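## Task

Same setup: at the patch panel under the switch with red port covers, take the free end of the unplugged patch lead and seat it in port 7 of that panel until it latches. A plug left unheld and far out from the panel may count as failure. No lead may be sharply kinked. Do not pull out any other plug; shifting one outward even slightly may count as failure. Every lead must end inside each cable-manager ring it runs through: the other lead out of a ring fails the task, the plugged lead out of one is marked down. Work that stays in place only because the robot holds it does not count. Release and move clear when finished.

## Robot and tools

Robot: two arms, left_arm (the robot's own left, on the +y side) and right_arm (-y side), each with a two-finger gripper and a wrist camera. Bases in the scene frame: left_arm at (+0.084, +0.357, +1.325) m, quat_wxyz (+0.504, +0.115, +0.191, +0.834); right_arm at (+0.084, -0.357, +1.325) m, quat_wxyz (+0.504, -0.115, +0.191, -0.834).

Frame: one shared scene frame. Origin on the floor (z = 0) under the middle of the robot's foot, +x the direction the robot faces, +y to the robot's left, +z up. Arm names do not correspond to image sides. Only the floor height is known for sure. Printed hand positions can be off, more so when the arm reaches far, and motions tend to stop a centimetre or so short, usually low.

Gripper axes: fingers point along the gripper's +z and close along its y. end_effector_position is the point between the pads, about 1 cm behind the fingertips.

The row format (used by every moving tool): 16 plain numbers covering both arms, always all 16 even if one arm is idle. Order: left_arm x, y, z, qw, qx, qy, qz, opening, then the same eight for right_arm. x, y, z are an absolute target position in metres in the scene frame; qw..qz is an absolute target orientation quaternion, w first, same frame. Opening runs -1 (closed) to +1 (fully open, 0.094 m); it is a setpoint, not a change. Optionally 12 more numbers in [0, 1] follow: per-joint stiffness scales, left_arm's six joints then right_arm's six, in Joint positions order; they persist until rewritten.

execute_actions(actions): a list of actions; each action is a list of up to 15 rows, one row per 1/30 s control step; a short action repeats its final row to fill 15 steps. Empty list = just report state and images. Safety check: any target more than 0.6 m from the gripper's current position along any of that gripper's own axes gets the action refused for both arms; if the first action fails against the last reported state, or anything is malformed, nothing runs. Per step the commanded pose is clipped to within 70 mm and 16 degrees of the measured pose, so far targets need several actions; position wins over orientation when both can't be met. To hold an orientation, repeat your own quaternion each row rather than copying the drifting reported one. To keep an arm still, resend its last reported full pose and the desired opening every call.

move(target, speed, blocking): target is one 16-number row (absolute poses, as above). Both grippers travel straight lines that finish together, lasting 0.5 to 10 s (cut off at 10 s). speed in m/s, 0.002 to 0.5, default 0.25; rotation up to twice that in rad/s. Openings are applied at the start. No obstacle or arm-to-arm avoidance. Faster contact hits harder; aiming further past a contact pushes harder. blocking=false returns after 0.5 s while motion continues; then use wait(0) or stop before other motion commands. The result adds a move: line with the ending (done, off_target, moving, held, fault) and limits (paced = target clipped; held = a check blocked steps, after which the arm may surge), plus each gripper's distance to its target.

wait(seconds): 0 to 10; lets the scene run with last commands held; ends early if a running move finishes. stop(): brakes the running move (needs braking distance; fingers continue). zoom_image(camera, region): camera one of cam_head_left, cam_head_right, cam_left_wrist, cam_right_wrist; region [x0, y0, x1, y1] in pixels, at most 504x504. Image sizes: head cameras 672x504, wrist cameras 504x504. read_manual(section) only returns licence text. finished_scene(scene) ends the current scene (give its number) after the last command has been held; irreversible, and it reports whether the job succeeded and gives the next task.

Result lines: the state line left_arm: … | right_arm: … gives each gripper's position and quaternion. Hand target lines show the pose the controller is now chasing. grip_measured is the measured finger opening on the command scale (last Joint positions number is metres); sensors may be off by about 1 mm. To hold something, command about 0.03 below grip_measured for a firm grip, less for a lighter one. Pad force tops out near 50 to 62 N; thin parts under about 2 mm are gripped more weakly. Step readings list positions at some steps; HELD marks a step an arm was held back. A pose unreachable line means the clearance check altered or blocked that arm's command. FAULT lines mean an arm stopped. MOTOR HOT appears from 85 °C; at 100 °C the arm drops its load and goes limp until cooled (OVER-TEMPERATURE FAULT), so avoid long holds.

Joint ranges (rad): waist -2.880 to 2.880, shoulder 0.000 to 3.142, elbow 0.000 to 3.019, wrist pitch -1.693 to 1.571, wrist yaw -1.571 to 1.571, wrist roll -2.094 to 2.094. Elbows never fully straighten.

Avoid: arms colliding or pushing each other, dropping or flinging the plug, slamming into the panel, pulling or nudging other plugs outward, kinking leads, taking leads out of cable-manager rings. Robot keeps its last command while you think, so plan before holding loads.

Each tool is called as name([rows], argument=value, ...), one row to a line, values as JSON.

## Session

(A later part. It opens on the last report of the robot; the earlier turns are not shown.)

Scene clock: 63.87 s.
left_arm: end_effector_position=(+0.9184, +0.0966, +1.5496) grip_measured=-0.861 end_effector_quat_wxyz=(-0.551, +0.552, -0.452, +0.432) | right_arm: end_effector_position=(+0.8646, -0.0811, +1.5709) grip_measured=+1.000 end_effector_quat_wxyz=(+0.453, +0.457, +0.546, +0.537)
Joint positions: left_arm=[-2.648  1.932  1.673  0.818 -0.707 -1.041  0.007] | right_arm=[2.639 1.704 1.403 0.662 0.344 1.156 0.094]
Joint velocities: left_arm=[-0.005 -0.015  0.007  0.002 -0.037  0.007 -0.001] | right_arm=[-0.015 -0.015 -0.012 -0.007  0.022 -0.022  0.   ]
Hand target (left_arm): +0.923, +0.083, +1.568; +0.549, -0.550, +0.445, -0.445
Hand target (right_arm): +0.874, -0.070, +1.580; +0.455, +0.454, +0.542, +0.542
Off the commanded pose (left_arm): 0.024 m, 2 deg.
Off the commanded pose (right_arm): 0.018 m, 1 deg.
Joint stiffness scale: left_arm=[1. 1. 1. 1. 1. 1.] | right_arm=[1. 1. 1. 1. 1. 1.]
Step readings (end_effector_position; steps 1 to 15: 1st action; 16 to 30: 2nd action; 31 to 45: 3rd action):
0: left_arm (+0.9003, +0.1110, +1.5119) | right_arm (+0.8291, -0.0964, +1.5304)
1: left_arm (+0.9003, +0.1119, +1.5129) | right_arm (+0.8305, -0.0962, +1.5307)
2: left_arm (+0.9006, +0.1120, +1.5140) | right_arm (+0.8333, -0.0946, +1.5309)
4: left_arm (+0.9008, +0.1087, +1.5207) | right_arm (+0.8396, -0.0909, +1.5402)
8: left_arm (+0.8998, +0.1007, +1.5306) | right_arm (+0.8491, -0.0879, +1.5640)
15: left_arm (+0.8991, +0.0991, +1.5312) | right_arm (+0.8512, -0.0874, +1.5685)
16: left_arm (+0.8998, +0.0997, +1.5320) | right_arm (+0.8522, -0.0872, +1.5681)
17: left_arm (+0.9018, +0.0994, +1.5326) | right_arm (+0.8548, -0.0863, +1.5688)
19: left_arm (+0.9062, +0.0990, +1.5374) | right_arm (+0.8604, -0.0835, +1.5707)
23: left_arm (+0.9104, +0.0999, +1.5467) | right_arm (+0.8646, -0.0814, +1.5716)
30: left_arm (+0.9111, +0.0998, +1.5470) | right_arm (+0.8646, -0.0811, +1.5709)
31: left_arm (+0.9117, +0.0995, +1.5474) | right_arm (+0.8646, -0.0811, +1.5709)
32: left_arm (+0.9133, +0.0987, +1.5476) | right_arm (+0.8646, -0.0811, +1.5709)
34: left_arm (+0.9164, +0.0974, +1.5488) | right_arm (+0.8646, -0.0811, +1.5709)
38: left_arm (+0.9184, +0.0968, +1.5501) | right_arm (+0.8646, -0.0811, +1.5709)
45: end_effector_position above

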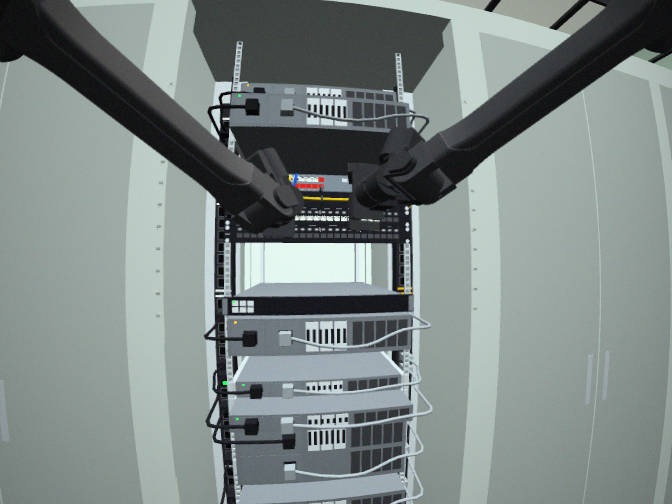

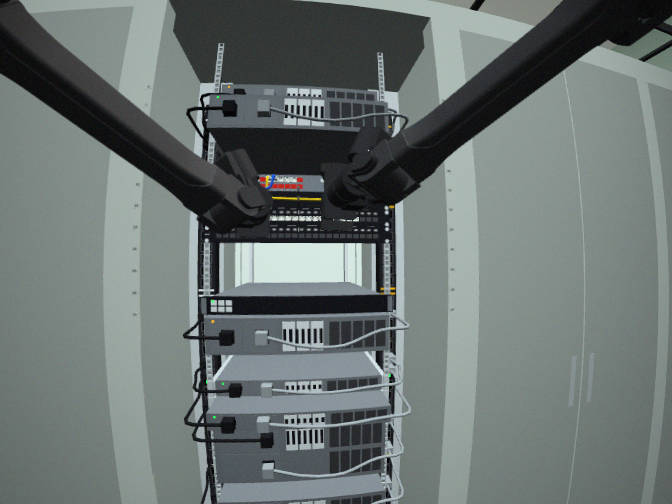

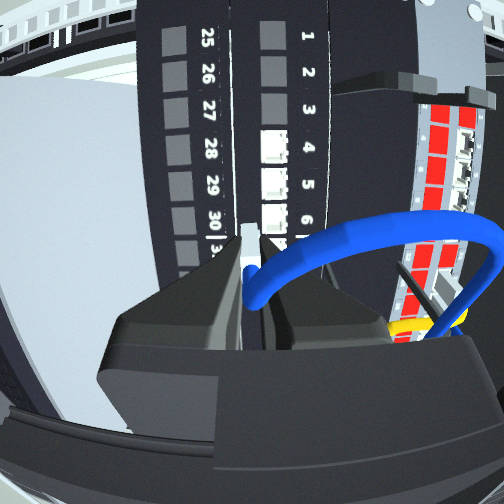

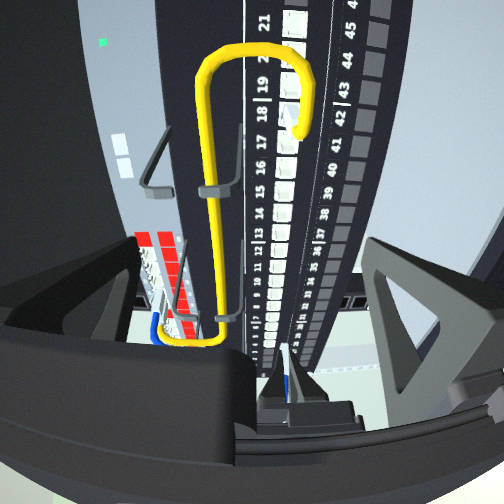

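execute_actions([
  [[0.93,0.078,1.575,0.5495,-0.5495,0.445,-0.445,-0.89,0.875,-0.07,1.58,0.4545,0.4545,0.5415,0.5415,1]],
  [[0.94,0.078,1.578,0.5495,-0.5495,0.445,-0.445,-0.89,0.875,-0.07,1.58,0.4545,0.4545,0.5415,0.5415,1]],
])

zoom_image(camera="cam_right_wrist", region=[200, 270, 340, 400])

Scene clock: 66.27 s.
left_arm: end_effector_position=(+0.9331, +0.0911, +1.5569) grip_measured=-0.861 end_effector_quat_wxyz=(-0.551, +0.552, -0.454, +0.431) | right_arm: end_effector_position=(+0.8646, -0.0811, +1.5709) grip_measured=+1.000 end_effector_quat_wxyz=(+0.453, +0.457, +0.546, +0.537)
Joint positions: left_arm=[-2.648  1.959  1.746  0.766 -0.707 -1.041  0.007] | right_arm=[2.639 1.704 1.403 0.662 0.344 1.156 0.094]
Joint velocities: left_arm=[-0.005  0.005  0.007  0.007  0.007 -0.037 -0.001] | right_arm=[-0.015 -0.005 -0.002 -0.007  0.051 -0.037  0.   ]
Hand target (left_arm): +0.938, +0.079, +1.578; +0.549, -0.549, +0.445, -0.445
Hand target (right_arm): +0.874, -0.070, +1.580; +0.455, +0.454, +0.542, +0.542
Off the commanded pose (left_arm): 0.026 m, 2 deg.
Off the commanded pose (right_arm): 0.018 m, 1 deg.
Joint stiffness scale: left_arm=[1. 1. 1. 1. 1. 1.] | right_arm=[1. 1. 1. 1. 1. 1.]
Step readings (end_effector_position; steps 1 to 15: 1st action; 16 to 30: 2nd action):
0: left_arm (+0.9184, +0.0964, +1.5493) | right_arm (+0.8646, -0.0811, +1.5709)
1: left_arm (+0.9189, +0.0964, +1.5498) | right_arm (+0.8646, -0.0811, +1.5709)
2: left_arm (+0.9202, +0.0957, +1.5500) | right_arm (+0.8646, -0.0811, +1.5709)
4: left_arm (+0.9228, +0.0949, +1.5516) | right_arm (+0.8646, -0.0811, +1.5709)
8: left_arm (+0.9247, +0.0951, +1.5543) | right_arm (+0.8646, -0.0811, +1.5709)
15: left_arm (+0.9250, +0.0950, +1.5545) | right_arm (+0.8646, -0.0811, +1.5709)
16: left_arm (+0.9257, +0.0946, +1.5545) | right_arm (+0.8646, -0.0811, +1.5709)
17: left_arm (+0.9274, +0.0936, +1.5547) | right_arm (+0.8646, -0.0811, +1.5709)
19: left_arm (+0.9308, +0.0922, +1.5562) | right_arm (+0.8646, -0.0811, +1.5709)
23: left_arm (+0.9330, +0.0913, +1.5573) | right_arm (+0.8646, -0.0811, +1.5709)
30: end_effector_position above

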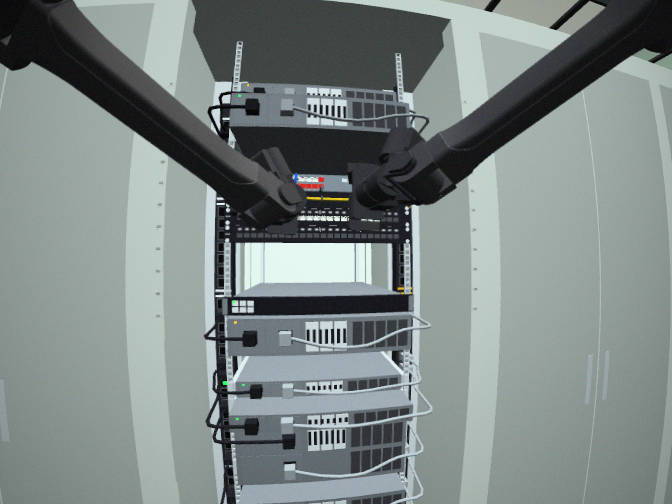

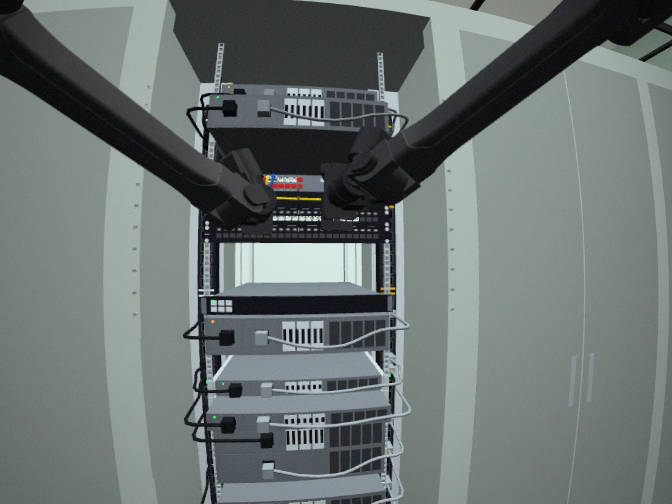

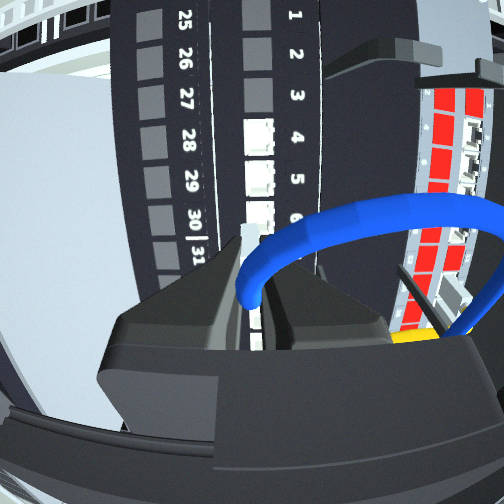

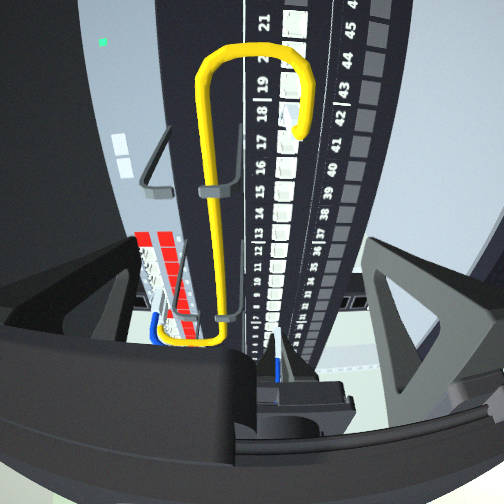

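Region (200, 270, 340, 400) of cam_right_wrist's 504x504 image, scaled by 3.600, with more detail than that image has; it fills the top 468 rows of this view, and the rest is white.

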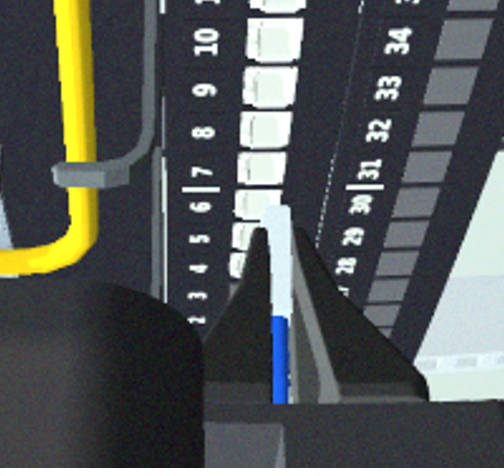

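execute_actions([
  [[0.94,0.069,1.581,0.5495,-0.5495,0.445,-0.445,-0.89,0.875,-0.07,1.58,0.4545,0.4545,0.5415,0.5415,1]],
  [[0.942,0.064,1.582,0.5495,-0.5495,0.445,-0.445,-0.89,0.875,-0.07,1.58,0.4545,0.4545,0.5415,0.5415,1]],
])

zoom_image(camera="cam_right_wrist", region=[200, 270, 340, 400])

zoom_image(camera="cam_left_wrist", region=[180, 150, 340, 310])

Scene clock: 67.80 s.
left_arm: end_effector_position=(+0.9383, +0.0828, +1.5570) grip_measured=-0.861 end_effector_quat_wxyz=(-0.551, +0.554, -0.452, +0.430) | right_arm: end_effector_position=(+0.8646, -0.0811, +1.5709) grip_measured=+1.000 end_effector_quat_wxyz=(+0.453, +0.457, +0.546, +0.537)
Joint positions: left_arm=[-2.655  1.985  1.787  0.757 -0.717 -1.037  0.007] | right_arm=[2.639 1.704 1.403 0.662 0.344 1.156 0.094]
Joint velocities: left_arm=[-0.015 -0.015 -0.002 -0.007 -0.007 -0.051 -0.   ] | right_arm=[-0.015  0.005 -0.012 -0.012 -0.037  0.022  0.   ]
Hand target (left_arm): +0.940, +0.065, +1.582; +0.549, -0.550, +0.445, -0.445
Hand target (right_arm): +0.874, -0.070, +1.580; +0.455, +0.454, +0.542, +0.542
Off the commanded pose (left_arm): 0.031 m, 2 deg.
Off the commanded pose (right_arm): 0.018 m, 1 deg.
Joint stiffness scale: left_arm=[1. 1. 1. 1. 1. 1.] | right_arm=[1. 1. 1. 1. 1. 1.]
Step readings (end_effector_position; steps 1 to 15: 1st action; 16 to 30: 2nd action):
0: left_arm (+0.9331, +0.0911, +1.5569) | right_arm (+0.8646, -0.0811, +1.5709)
1: left_arm (+0.9334, +0.0915, +1.5570) | right_arm (+0.8646, -0.0811, +1.5709)
2: left_arm (+0.9341, +0.0914, +1.5571) | right_arm (+0.8646, -0.0811, +1.5709)
4: left_arm (+0.9356, +0.0906, +1.5580) | right_arm (+0.8646, -0.0811, +1.5709)
8: left_arm (+0.9364, +0.0896, +1.5576) | right_arm (+0.8646, -0.0811, +1.5709)
15: left_arm (+0.9363, +0.0885, +1.5561) | right_arm (+0.8646, -0.0811, +1.5709)
16: left_arm (+0.9366, +0.0888, +1.5562) | right_arm (+0.8646, -0.0811, +1.5709)
17: left_arm (+0.9372, +0.0885, +1.5567) | right_arm (+0.8646, -0.0811, +1.5709)
19: left_arm (+0.9385, +0.0872, +1.5579) | right_arm (+0.8646, -0.0811, +1.5709)
23: left_arm (+0.9387, +0.0847, +1.5583) | right_arm (+0.8646, -0.0811, +1.5709)
30: end_effector_position above

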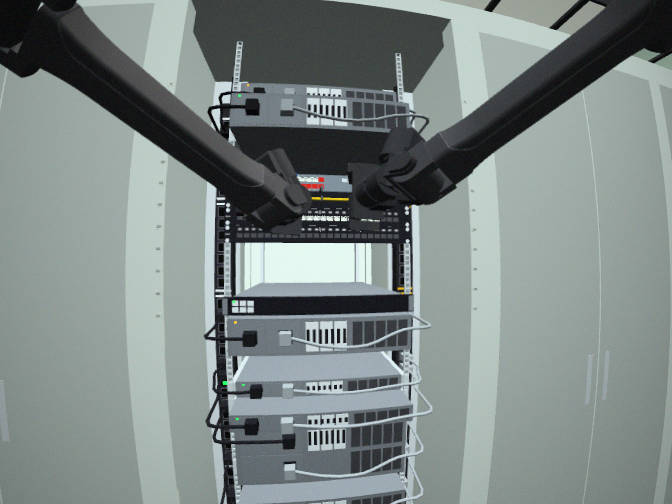

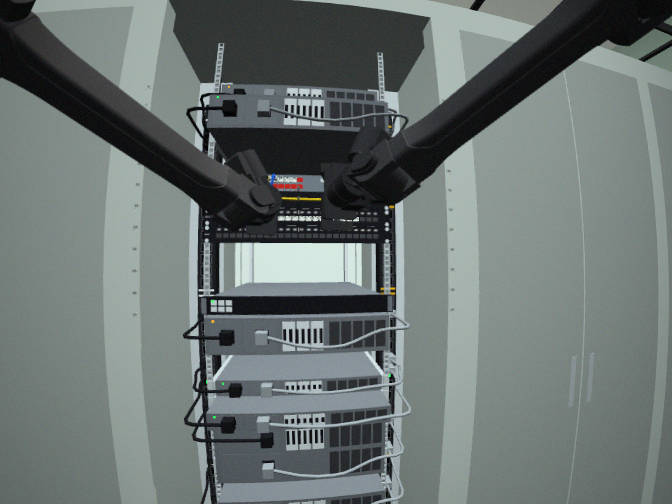

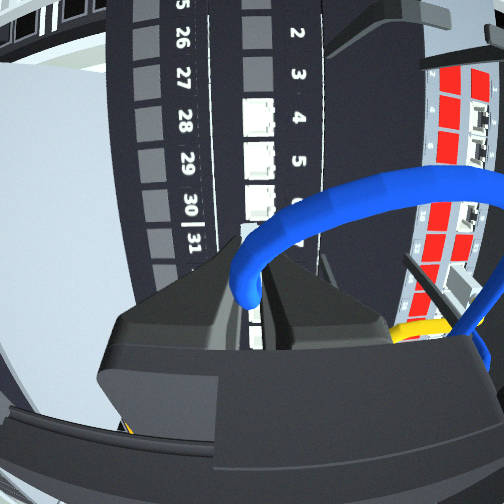

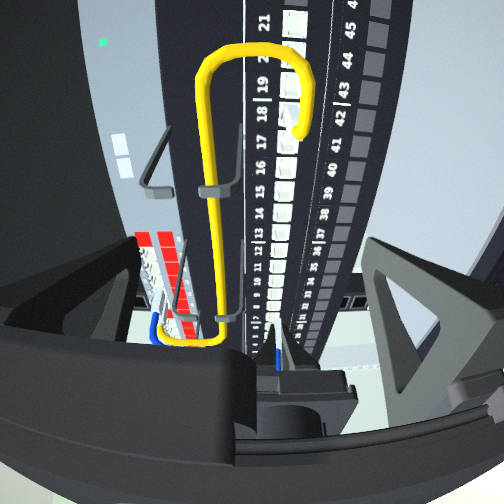

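Region (200, 270, 340, 400) of cam_right_wrist's 504x504 image, scaled by 3.600, with more detail than that image has; it fills the top 468 rows of this view, and the rest is white.

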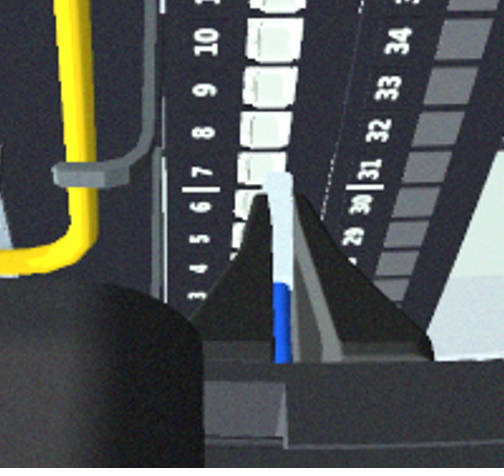

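Region (180, 150, 340, 310) of cam_left_wrist's 504x504 image, scaled by 3.150, with more detail than that image has.

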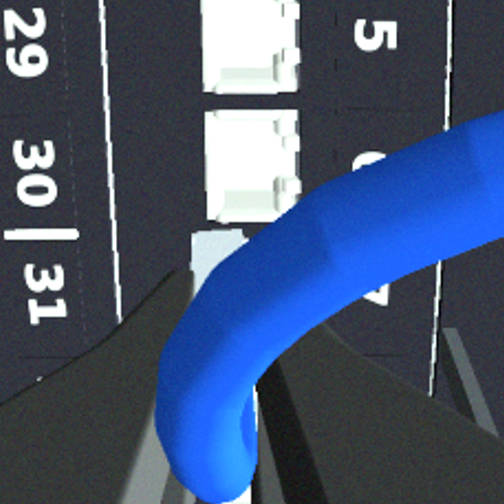

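execute_actions([
  [[0.941,0.074,1.586,0.5495,-0.5495,0.445,-0.445,-0.89,0.875,-0.07,1.58,0.4545,0.4545,0.5415,0.5415,1]],
  [[0.942,0.076,1.589,0.5495,-0.5495,0.445,-0.445,-0.89,0.875,-0.07,1.58,0.4545,0.4545,0.5415,0.5415,1]],
])

zoom_image(camera="cam_right_wrist", region=[230, 280, 320, 360])

zoom_image(camera="cam_left_wrist", region=[200, 160, 320, 280])

Scene clock: 69.37 s.
left_arm: end_effector_position=(+0.9386, +0.0811, +1.5550) grip_measured=-0.861 end_effector_quat_wxyz=(-0.549, +0.552, -0.458, +0.429) | right_arm: end_effector_position=(+0.8646, -0.0811, +1.5709) grip_measured=+1.000 end_effector_quat_wxyz=(+0.453, +0.457, +0.546, +0.537)
Joint positions: left_arm=[-2.655  1.985  1.787  0.744 -0.714 -1.037  0.007] | right_arm=[2.639 1.704 1.403 0.662 0.344 1.156 0.094]
Joint velocities: left_arm=[-0.005  0.005  0.007  0.002 -0.007 -0.007  0.002] | right_arm=[ 0.005 -0.005  0.002 -0.017  0.007 -0.051  0.   ]
Hand target (left_arm): +0.940, +0.077, +1.589; +0.549, -0.550, +0.445, -0.445
Hand target (right_arm): +0.874, -0.070, +1.580; +0.455, +0.454, +0.542, +0.542
Off the commanded pose (left_arm): 0.035 m, 2 deg.
Off the commanded pose (right_arm): 0.018 m, 1 deg.
Joint stiffness scale: left_arm=[1. 1. 1. 1. 1. 1.] | right_arm=[1. 1. 1. 1. 1. 1.]
Step readings (end_effector_position; steps 1 to 15: 1st action; 16 to 30: 2nd action):
0: left_arm (+0.9383, +0.0828, +1.5570) | right_arm (+0.8646, -0.0811, +1.5709)
1: left_arm (+0.9383, +0.0826, +1.5569) | right_arm (+0.8646, -0.0811, +1.5709)
2: left_arm (+0.9384, +0.0823, +1.5566) | right_arm (+0.8646, -0.0811, +1.5709)
4: left_arm (+0.9384, +0.0820, +1.5563) | right_arm (+0.8646, -0.0811, +1.5709)
8: left_arm (+0.9384, +0.0818, +1.5561) | right_arm (+0.8646, -0.0811, +1.5709)
15: left_arm (+0.9384, +0.0818, +1.5561) | right_arm (+0.8646, -0.0811, +1.5709)
16: left_arm (+0.9385, +0.0817, +1.5559) | right_arm (+0.8646, -0.0811, +1.5709)
17: left_arm (+0.9385, +0.0815, +1.5556) | right_arm (+0.8646, -0.0811, +1.5709)
19: left_arm (+0.9386, +0.0812, +1.5552) | right_arm (+0.8646, -0.0811, +1.5709)
23: left_arm (+0.9386, +0.0811, +1.5550) | right_arm (+0.8646, -0.0811, +1.5709)
30: end_effector_position above

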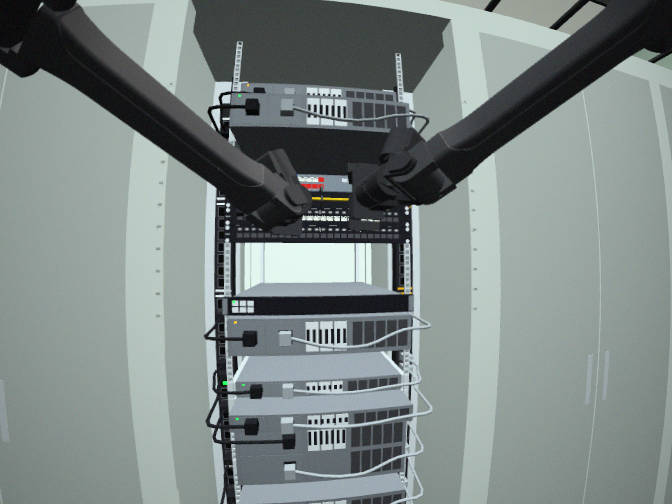

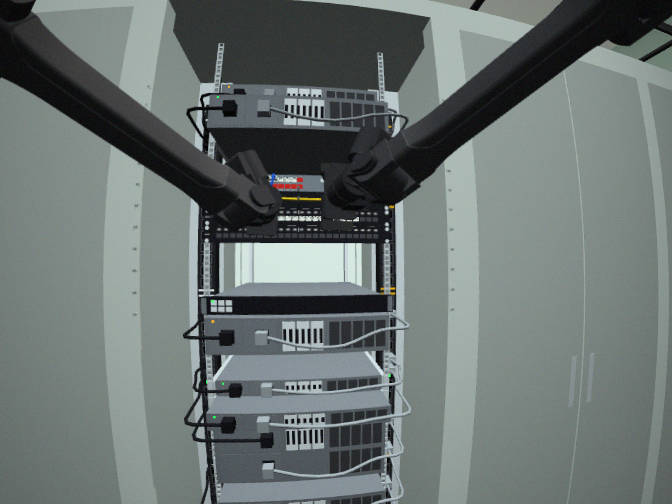

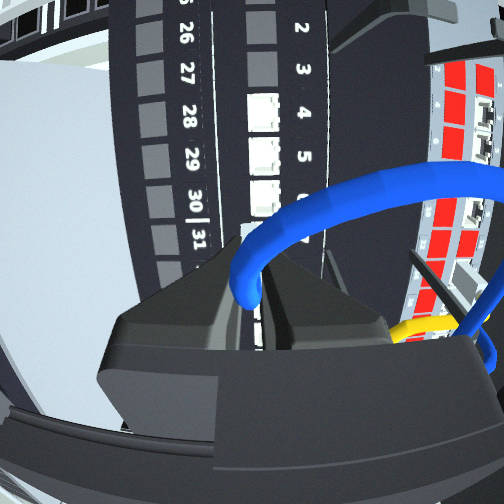

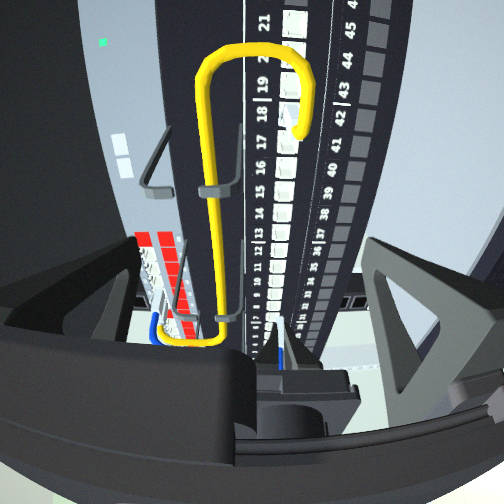

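Region (230, 280, 320, 360) of cam_right_wrist's 504x504 image, scaled by 5.600, with more detail than that image has.

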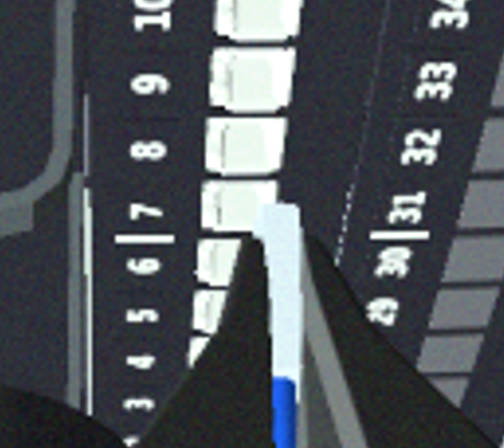

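Region (200, 160, 320, 280) of cam_left_wrist's 504x504 image, scaled by 4.200, with more detail than that image has.

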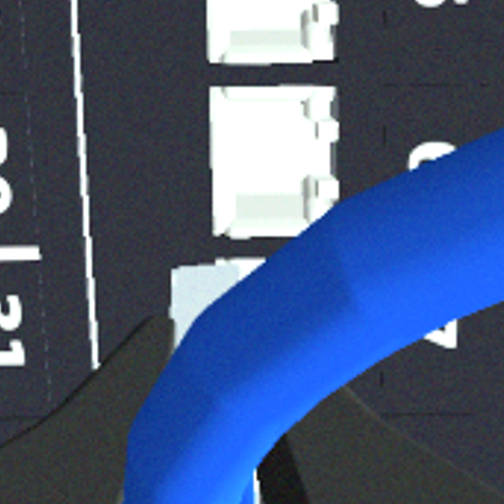

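execute_actions([
  [[0.942,0.076,1.586,0.5566,-0.5423,0.4391,-0.4508,-0.89,0.875,-0.07,1.58,0.4545,0.4545,0.5415,0.5415,1]],
  [[0.942,0.076,1.586,0.5637,-0.535,0.433,-0.4565,-0.89,0.875,-0.07,1.58,0.4545,0.4545,0.5415,0.5415,1]],
])

zoom_image(camera="cam_right_wrist", region=[230, 280, 320, 360])

zoom_image(camera="cam_left_wrist", region=[200, 160, 320, 280])

Scene clock: 70.70 s.
left_arm: end_effector_position=(+0.9390, +0.0792, +1.5629) grip_measured=-0.861 end_effector_quat_wxyz=(-0.556, +0.538, -0.455, +0.440) | right_arm: end_effector_position=(+0.8646, -0.0811, +1.5709) grip_measured=+1.000 end_effector_quat_wxyz=(+0.453, +0.457, +0.546, +0.537)
Joint positions: left_arm=[-2.655  1.985  1.787  0.775 -0.682 -1.014  0.007] | right_arm=[2.639 1.704 1.403 0.662 0.344 1.156 0.094]
Joint velocities: left_arm=[-0.015 -0.015 -0.007 -0.007  0.022  0.007 -0.   ] | right_arm=[ 0.015 -0.005  0.007 -0.002 -0.037 -0.007  0.   ]
Hand target (left_arm): +0.941, +0.077, +1.586; +0.563, -0.536, +0.433, -0.457
Hand target (right_arm): +0.874, -0.070, +1.580; +0.455, +0.454, +0.542, +0.542
Off the commanded pose (left_arm): 0.024 m, 3 deg.
Off the commanded pose (right_arm): 0.018 m, 1 deg.
Joint stiffness scale: left_arm=[1. 1. 1. 1. 1. 1.] | right_arm=[1. 1. 1. 1. 1. 1.]
Step readings (end_effector_position; steps 1 to 15: 1st action; 16 to 30: 2nd action):
0: left_arm (+0.9386, +0.0811, +1.5550) | right_arm (+0.8646, -0.0811, +1.5709)
1: left_arm (+0.9388, +0.0800, +1.5556) | right_arm (+0.8646, -0.0811, +1.5709)
2: left_arm (+0.9390, +0.0792, +1.5560) | right_arm (+0.8646, -0.0811, +1.5709)
4: left_arm (+0.9391, +0.0787, +1.5563) | right_arm (+0.8646, -0.0811, +1.5709)
8: left_arm (+0.9391, +0.0786, +1.5564) | right_arm (+0.8646, -0.0811, +1.5709)
15: left_arm (+0.9391, +0.0786, +1.5564) | right_arm (+0.8646, -0.0811, +1.5709)
16: left_arm (+0.9393, +0.0781, +1.5578) | right_arm (+0.8646, -0.0811, +1.5709)
17: left_arm (+0.9393, +0.0781, +1.5596) | right_arm (+0.8646, -0.0811, +1.5709)
19: left_arm (+0.9391, +0.0788, +1.5619) | right_arm (+0.8646, -0.0811, +1.5709)
23: left_arm (+0.9390, +0.0792, +1.5629) | right_arm (+0.8646, -0.0811, +1.5709)
30: end_effector_position above

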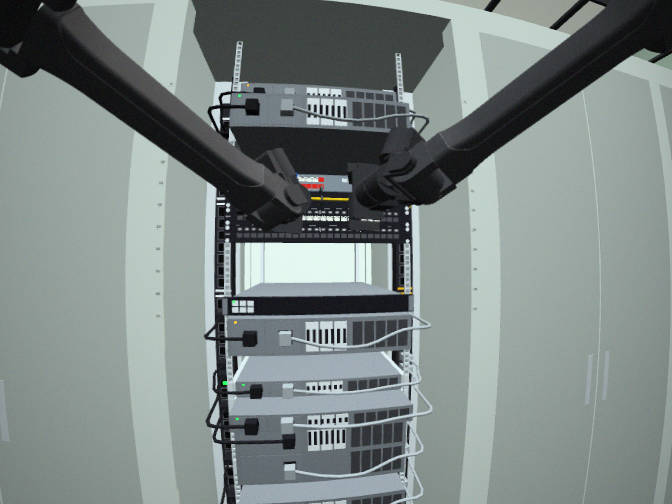

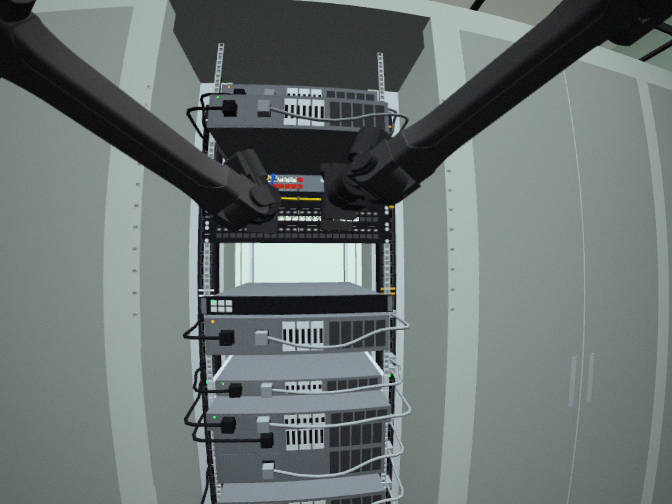

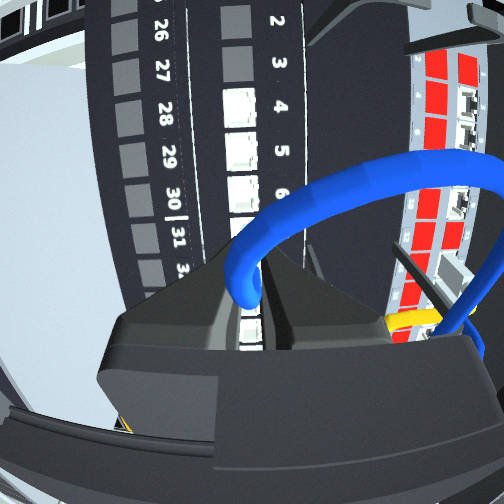

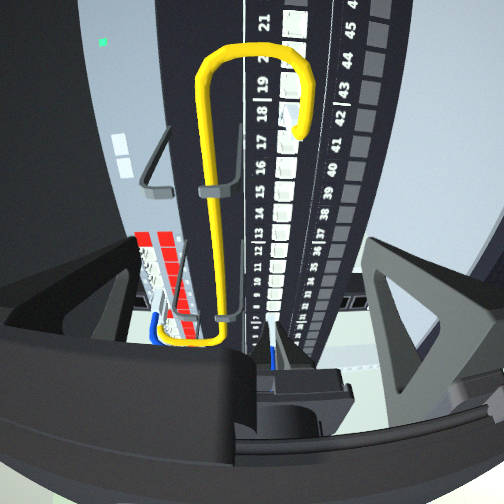

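Region (230, 280, 320, 360) of cam_right_wrist's 504x504 image, scaled by 5.600, with more detail than that image has.

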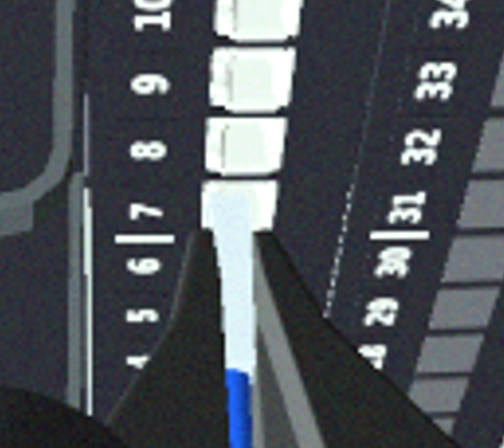

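Region (200, 160, 320, 280) of cam_left_wrist's 504x504 image, scaled by 4.200, with more detail than that image has.

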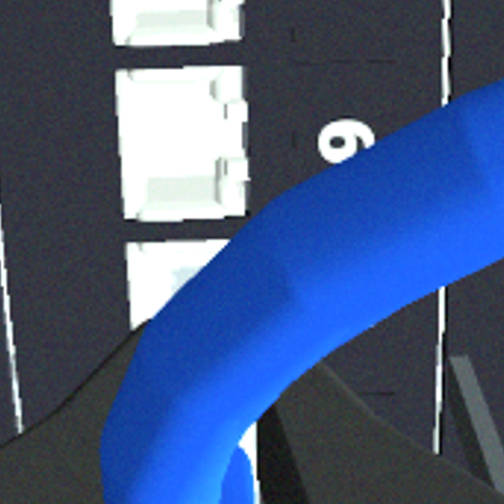

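execute_actions([
  [[0.942,0.076,1.586,0.5566,-0.5423,0.4391,-0.4508,-0.89,0.875,-0.07,1.58,0.4545,0.4545,0.5415,0.5415,1]],
])

zoom_image(camera="cam_right_wrist", region=[230, 280, 320, 360])

zoom_image(camera="cam_left_wrist", region=[200, 160, 320, 280])

Scene clock: 71.47 s.
left_arm: end_effector_position=(+0.9387, +0.0808, +1.5620) grip_measured=-0.861 end_effector_quat_wxyz=(-0.557, +0.541, -0.454, +0.436) | right_arm: end_effector_position=(+0.8646, -0.0811, +1.5709) grip_measured=+1.000 end_effector_quat_wxyz=(+0.453, +0.457, +0.546, +0.537)
Joint positions: left_arm=[-2.655  1.985  1.787  0.775 -0.692 -1.014  0.007] | right_arm=[2.639 1.704 1.403 0.662 0.344 1.156 0.094]
Joint velocities: left_arm=[ 0.005 -0.015  0.002 -0.002  0.007  0.022 -0.001] | right_arm=[-0.005  0.005 -0.022  0.007 -0.095  0.007  0.   ]
Hand target (left_arm): +0.941, +0.077, +1.586; +0.556, -0.542, +0.439, -0.451
Hand target (right_arm): +0.874, -0.070, +1.580; +0.455, +0.454, +0.542, +0.542
Off the commanded pose (left_arm): 0.025 m, 2 deg.
Off the commanded pose (right_arm): 0.018 m, 1 deg.
Joint stiffness scale: left_arm=[1. 1. 1. 1. 1. 1.] | right_arm=[1. 1. 1. 1. 1. 1.]
Step readings (end_effector_position):
0: left_arm (+0.9390, +0.0792, +1.5629) | right_arm (+0.8646, -0.0811, +1.5709)
1: left_arm (+0.9389, +0.0799, +1.5625) | right_arm (+0.8646, -0.0811, +1.5709)
2: left_arm (+0.9388, +0.0804, +1.5622) | right_arm (+0.8646, -0.0811, +1.5709)
4: left_arm (+0.9387, +0.0807, +1.5620) | right_arm (+0.8646, -0.0811, +1.5709)
8: left_arm (+0.9387, +0.0808, +1.5620) | right_arm (+0.8646, -0.0811, +1.5709)
15: end_effector_position above

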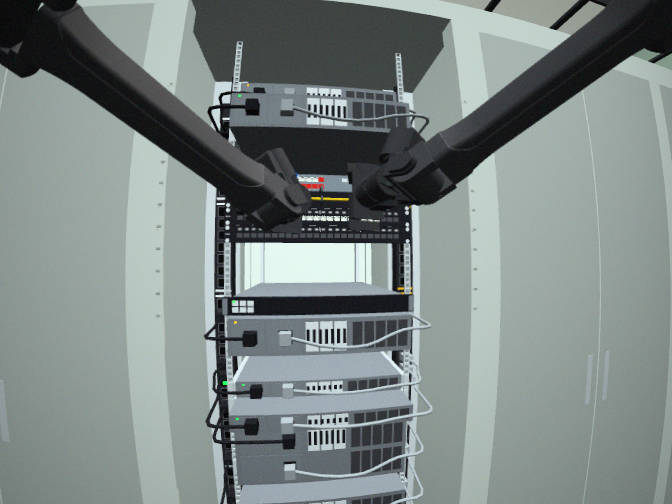

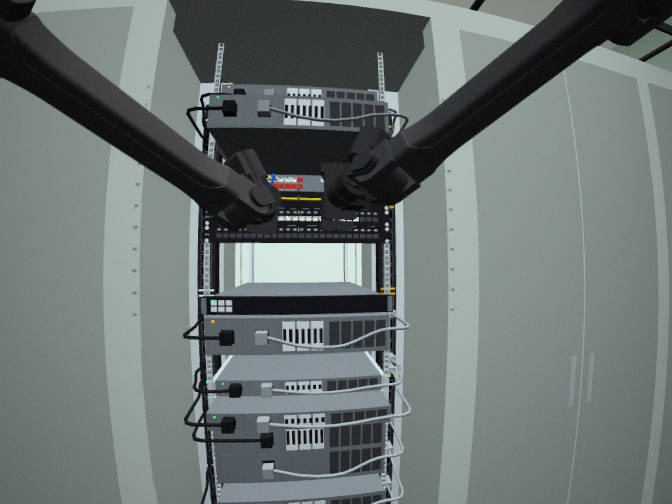

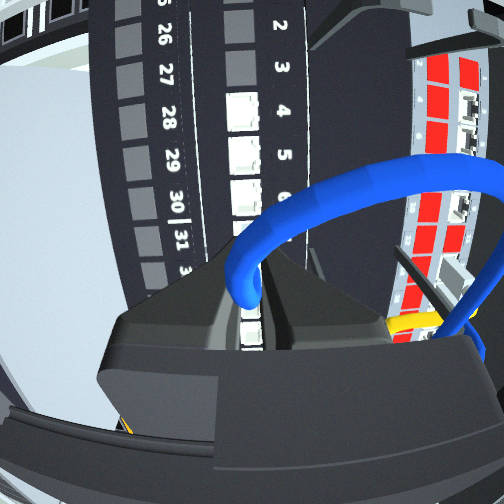

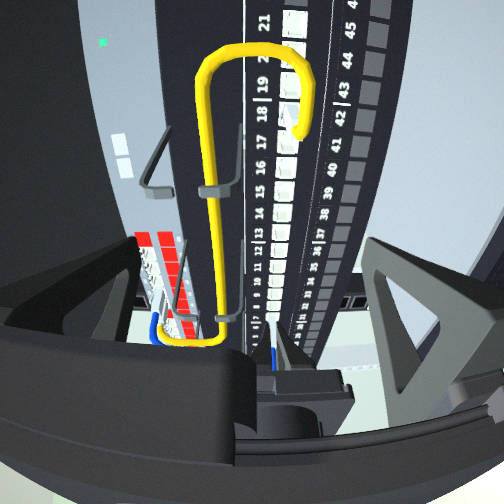

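Region (230, 280, 320, 360) of cam_right_wrist's 504x504 image, scaled by 5.600, with more detail than that image has.

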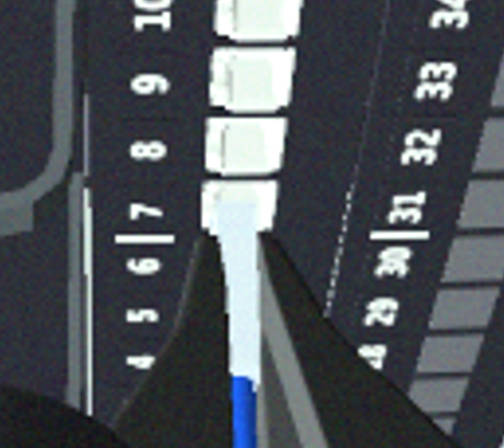

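Region (200, 160, 320, 280) of cam_left_wrist's 504x504 image, scaled by 4.200, with more detail than that image has.

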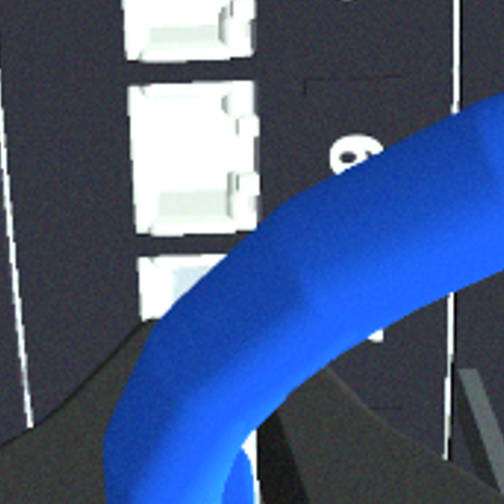

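execute_actions([
  [[0.942,0.076,1.584,0.5447,-0.5539,0.4249,-0.4654,-0.89,0.875,-0.07,1.58,0.4545,0.4545,0.5415,0.5415,1]],
  [[0.943,0.076,1.580,0.5447,-0.5539,0.4249,-0.4654,-0.89,0.875,-0.07,1.58,0.4545,0.4545,0.5415,0.5415,1]],
])

zoom_image(camera="cam_right_wrist", region=[230, 280, 320, 360])

zoom_image(camera="cam_left_wrist", region=[200, 160, 320, 280])

Scene clock: 72.77 s.
left_arm: end_effector_position=(+0.9387, +0.0808, +1.5620) grip_measured=-0.862 end_effector_quat_wxyz=(-0.545, +0.553, -0.439, +0.451) | right_arm: end_effector_position=(+0.8646, -0.0811, +1.5709) grip_measured=+1.000 end_effector_quat_wxyz=(+0.453, +0.457, +0.546, +0.537)
Joint positions: left_arm=[-2.655  1.985  1.787  0.775 -0.692 -1.068  0.007] | right_arm=[2.639 1.704 1.403 0.662 0.344 1.156 0.094]
Joint velocities: left_arm=[ 0.005 -0.005 -0.002  0.007 -0.081  0.007  0.   ] | right_arm=[-0.015 -0.005 -0.002 -0.012  0.11  -0.007  0.   ]
Hand target (left_arm): +0.942, +0.076, +1.580; +0.544, -0.554, +0.425, -0.465
Hand target (right_arm): +0.874, -0.070, +1.580; +0.455, +0.454, +0.542, +0.542
Off the commanded pose (left_arm): 0.019 m, 2 deg.
Off the commanded pose (right_arm): 0.018 m, 1 deg.
Joint stiffness scale: left_arm=[1. 1. 1. 1. 1. 1.] | right_arm=[1. 1. 1. 1. 1. 1.]
Step readings (end_effector_position; steps 1 to 15: 1st action; 16 to 30: 2nd action):
0: left_arm (+0.9387, +0.0808, +1.5620) | right_arm (+0.8646, -0.0811, +1.5709)
1: left_arm (+0.9387, +0.0808, +1.5620) | right_arm (+0.8646, -0.0811, +1.5709)
2: left_arm (+0.9387, +0.0808, +1.5620) | right_arm (+0.8646, -0.0811, +1.5709)
4: left_arm (+0.9387, +0.0808, +1.5620) | right_arm (+0.8646, -0.0811, +1.5709)
8: left_arm (+0.9387, +0.0808, +1.5620) | right_arm (+0.8646, -0.0811, +1.5709)
15: left_arm (+0.9387, +0.0808, +1.5620) | right_arm (+0.8646, -0.0811, +1.5709)
16: left_arm (+0.9387, +0.0808, +1.5620) | right_arm (+0.8646, -0.0811, +1.5709)
17: left_arm (+0.9387, +0.0808, +1.5620) | right_arm (+0.8646, -0.0811, +1.5709)
19: left_arm (+0.9387, +0.0808, +1.5620) | right_arm (+0.8646, -0.0811, +1.5709)
23: left_arm (+0.9387, +0.0808, +1.5620) | right_arm (+0.8646, -0.0811, +1.5709)
30: end_effector_position above

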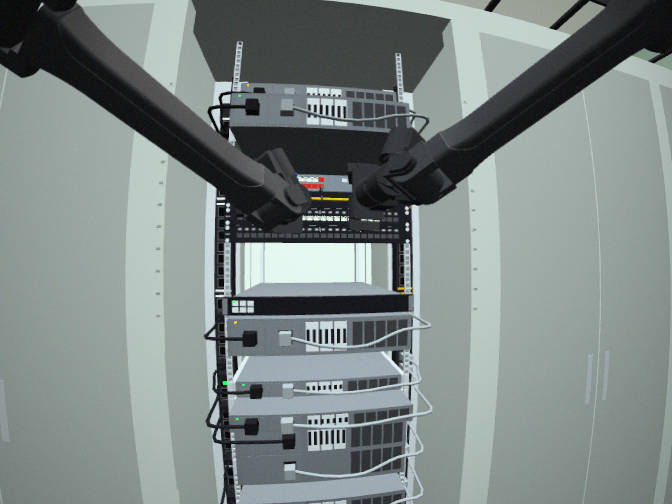

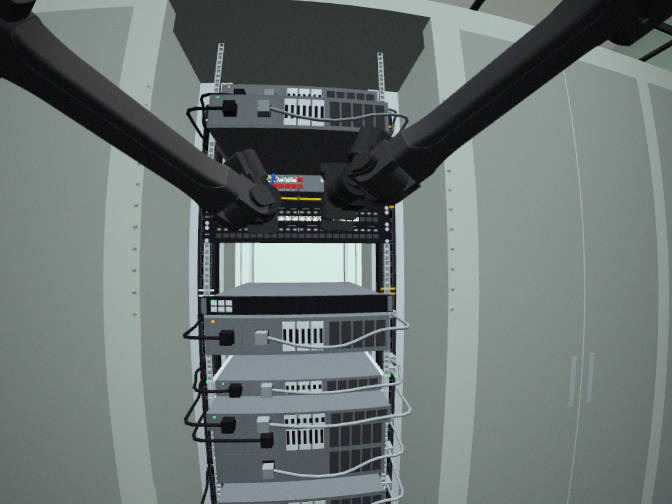

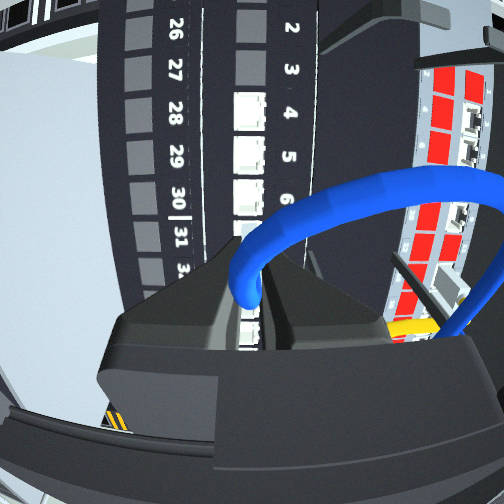

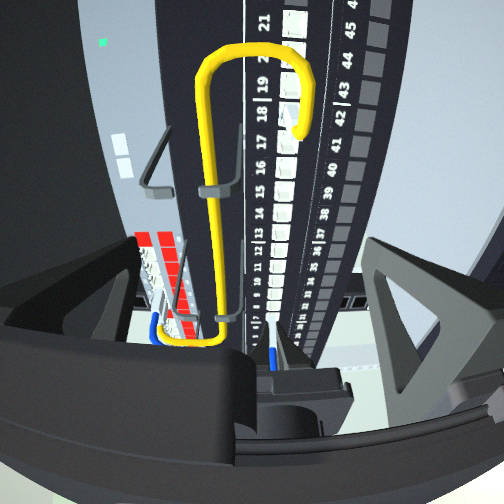

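Region (230, 280, 320, 360) of cam_right_wrist's 504x504 image, scaled by 5.600, with more detail than that image has.

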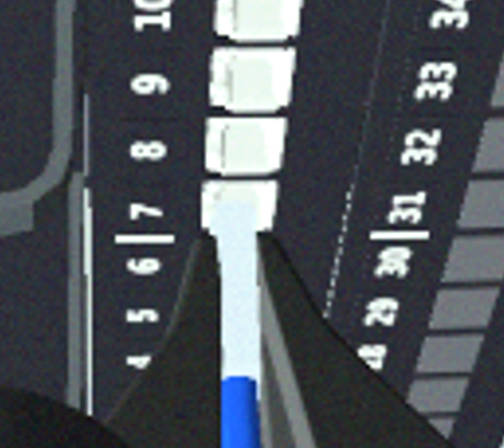

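Region (200, 160, 320, 280) of cam_left_wrist's 504x504 image, scaled by 4.200, with more detail than that image has.

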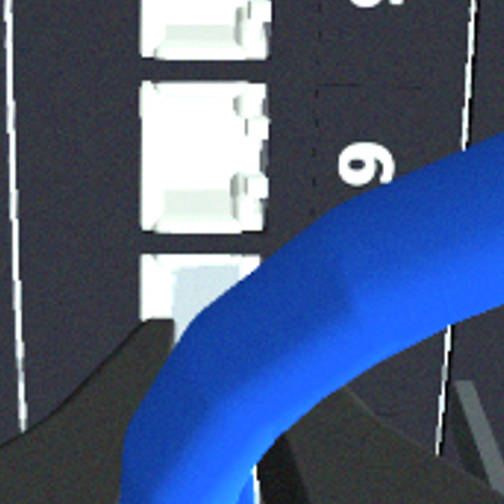

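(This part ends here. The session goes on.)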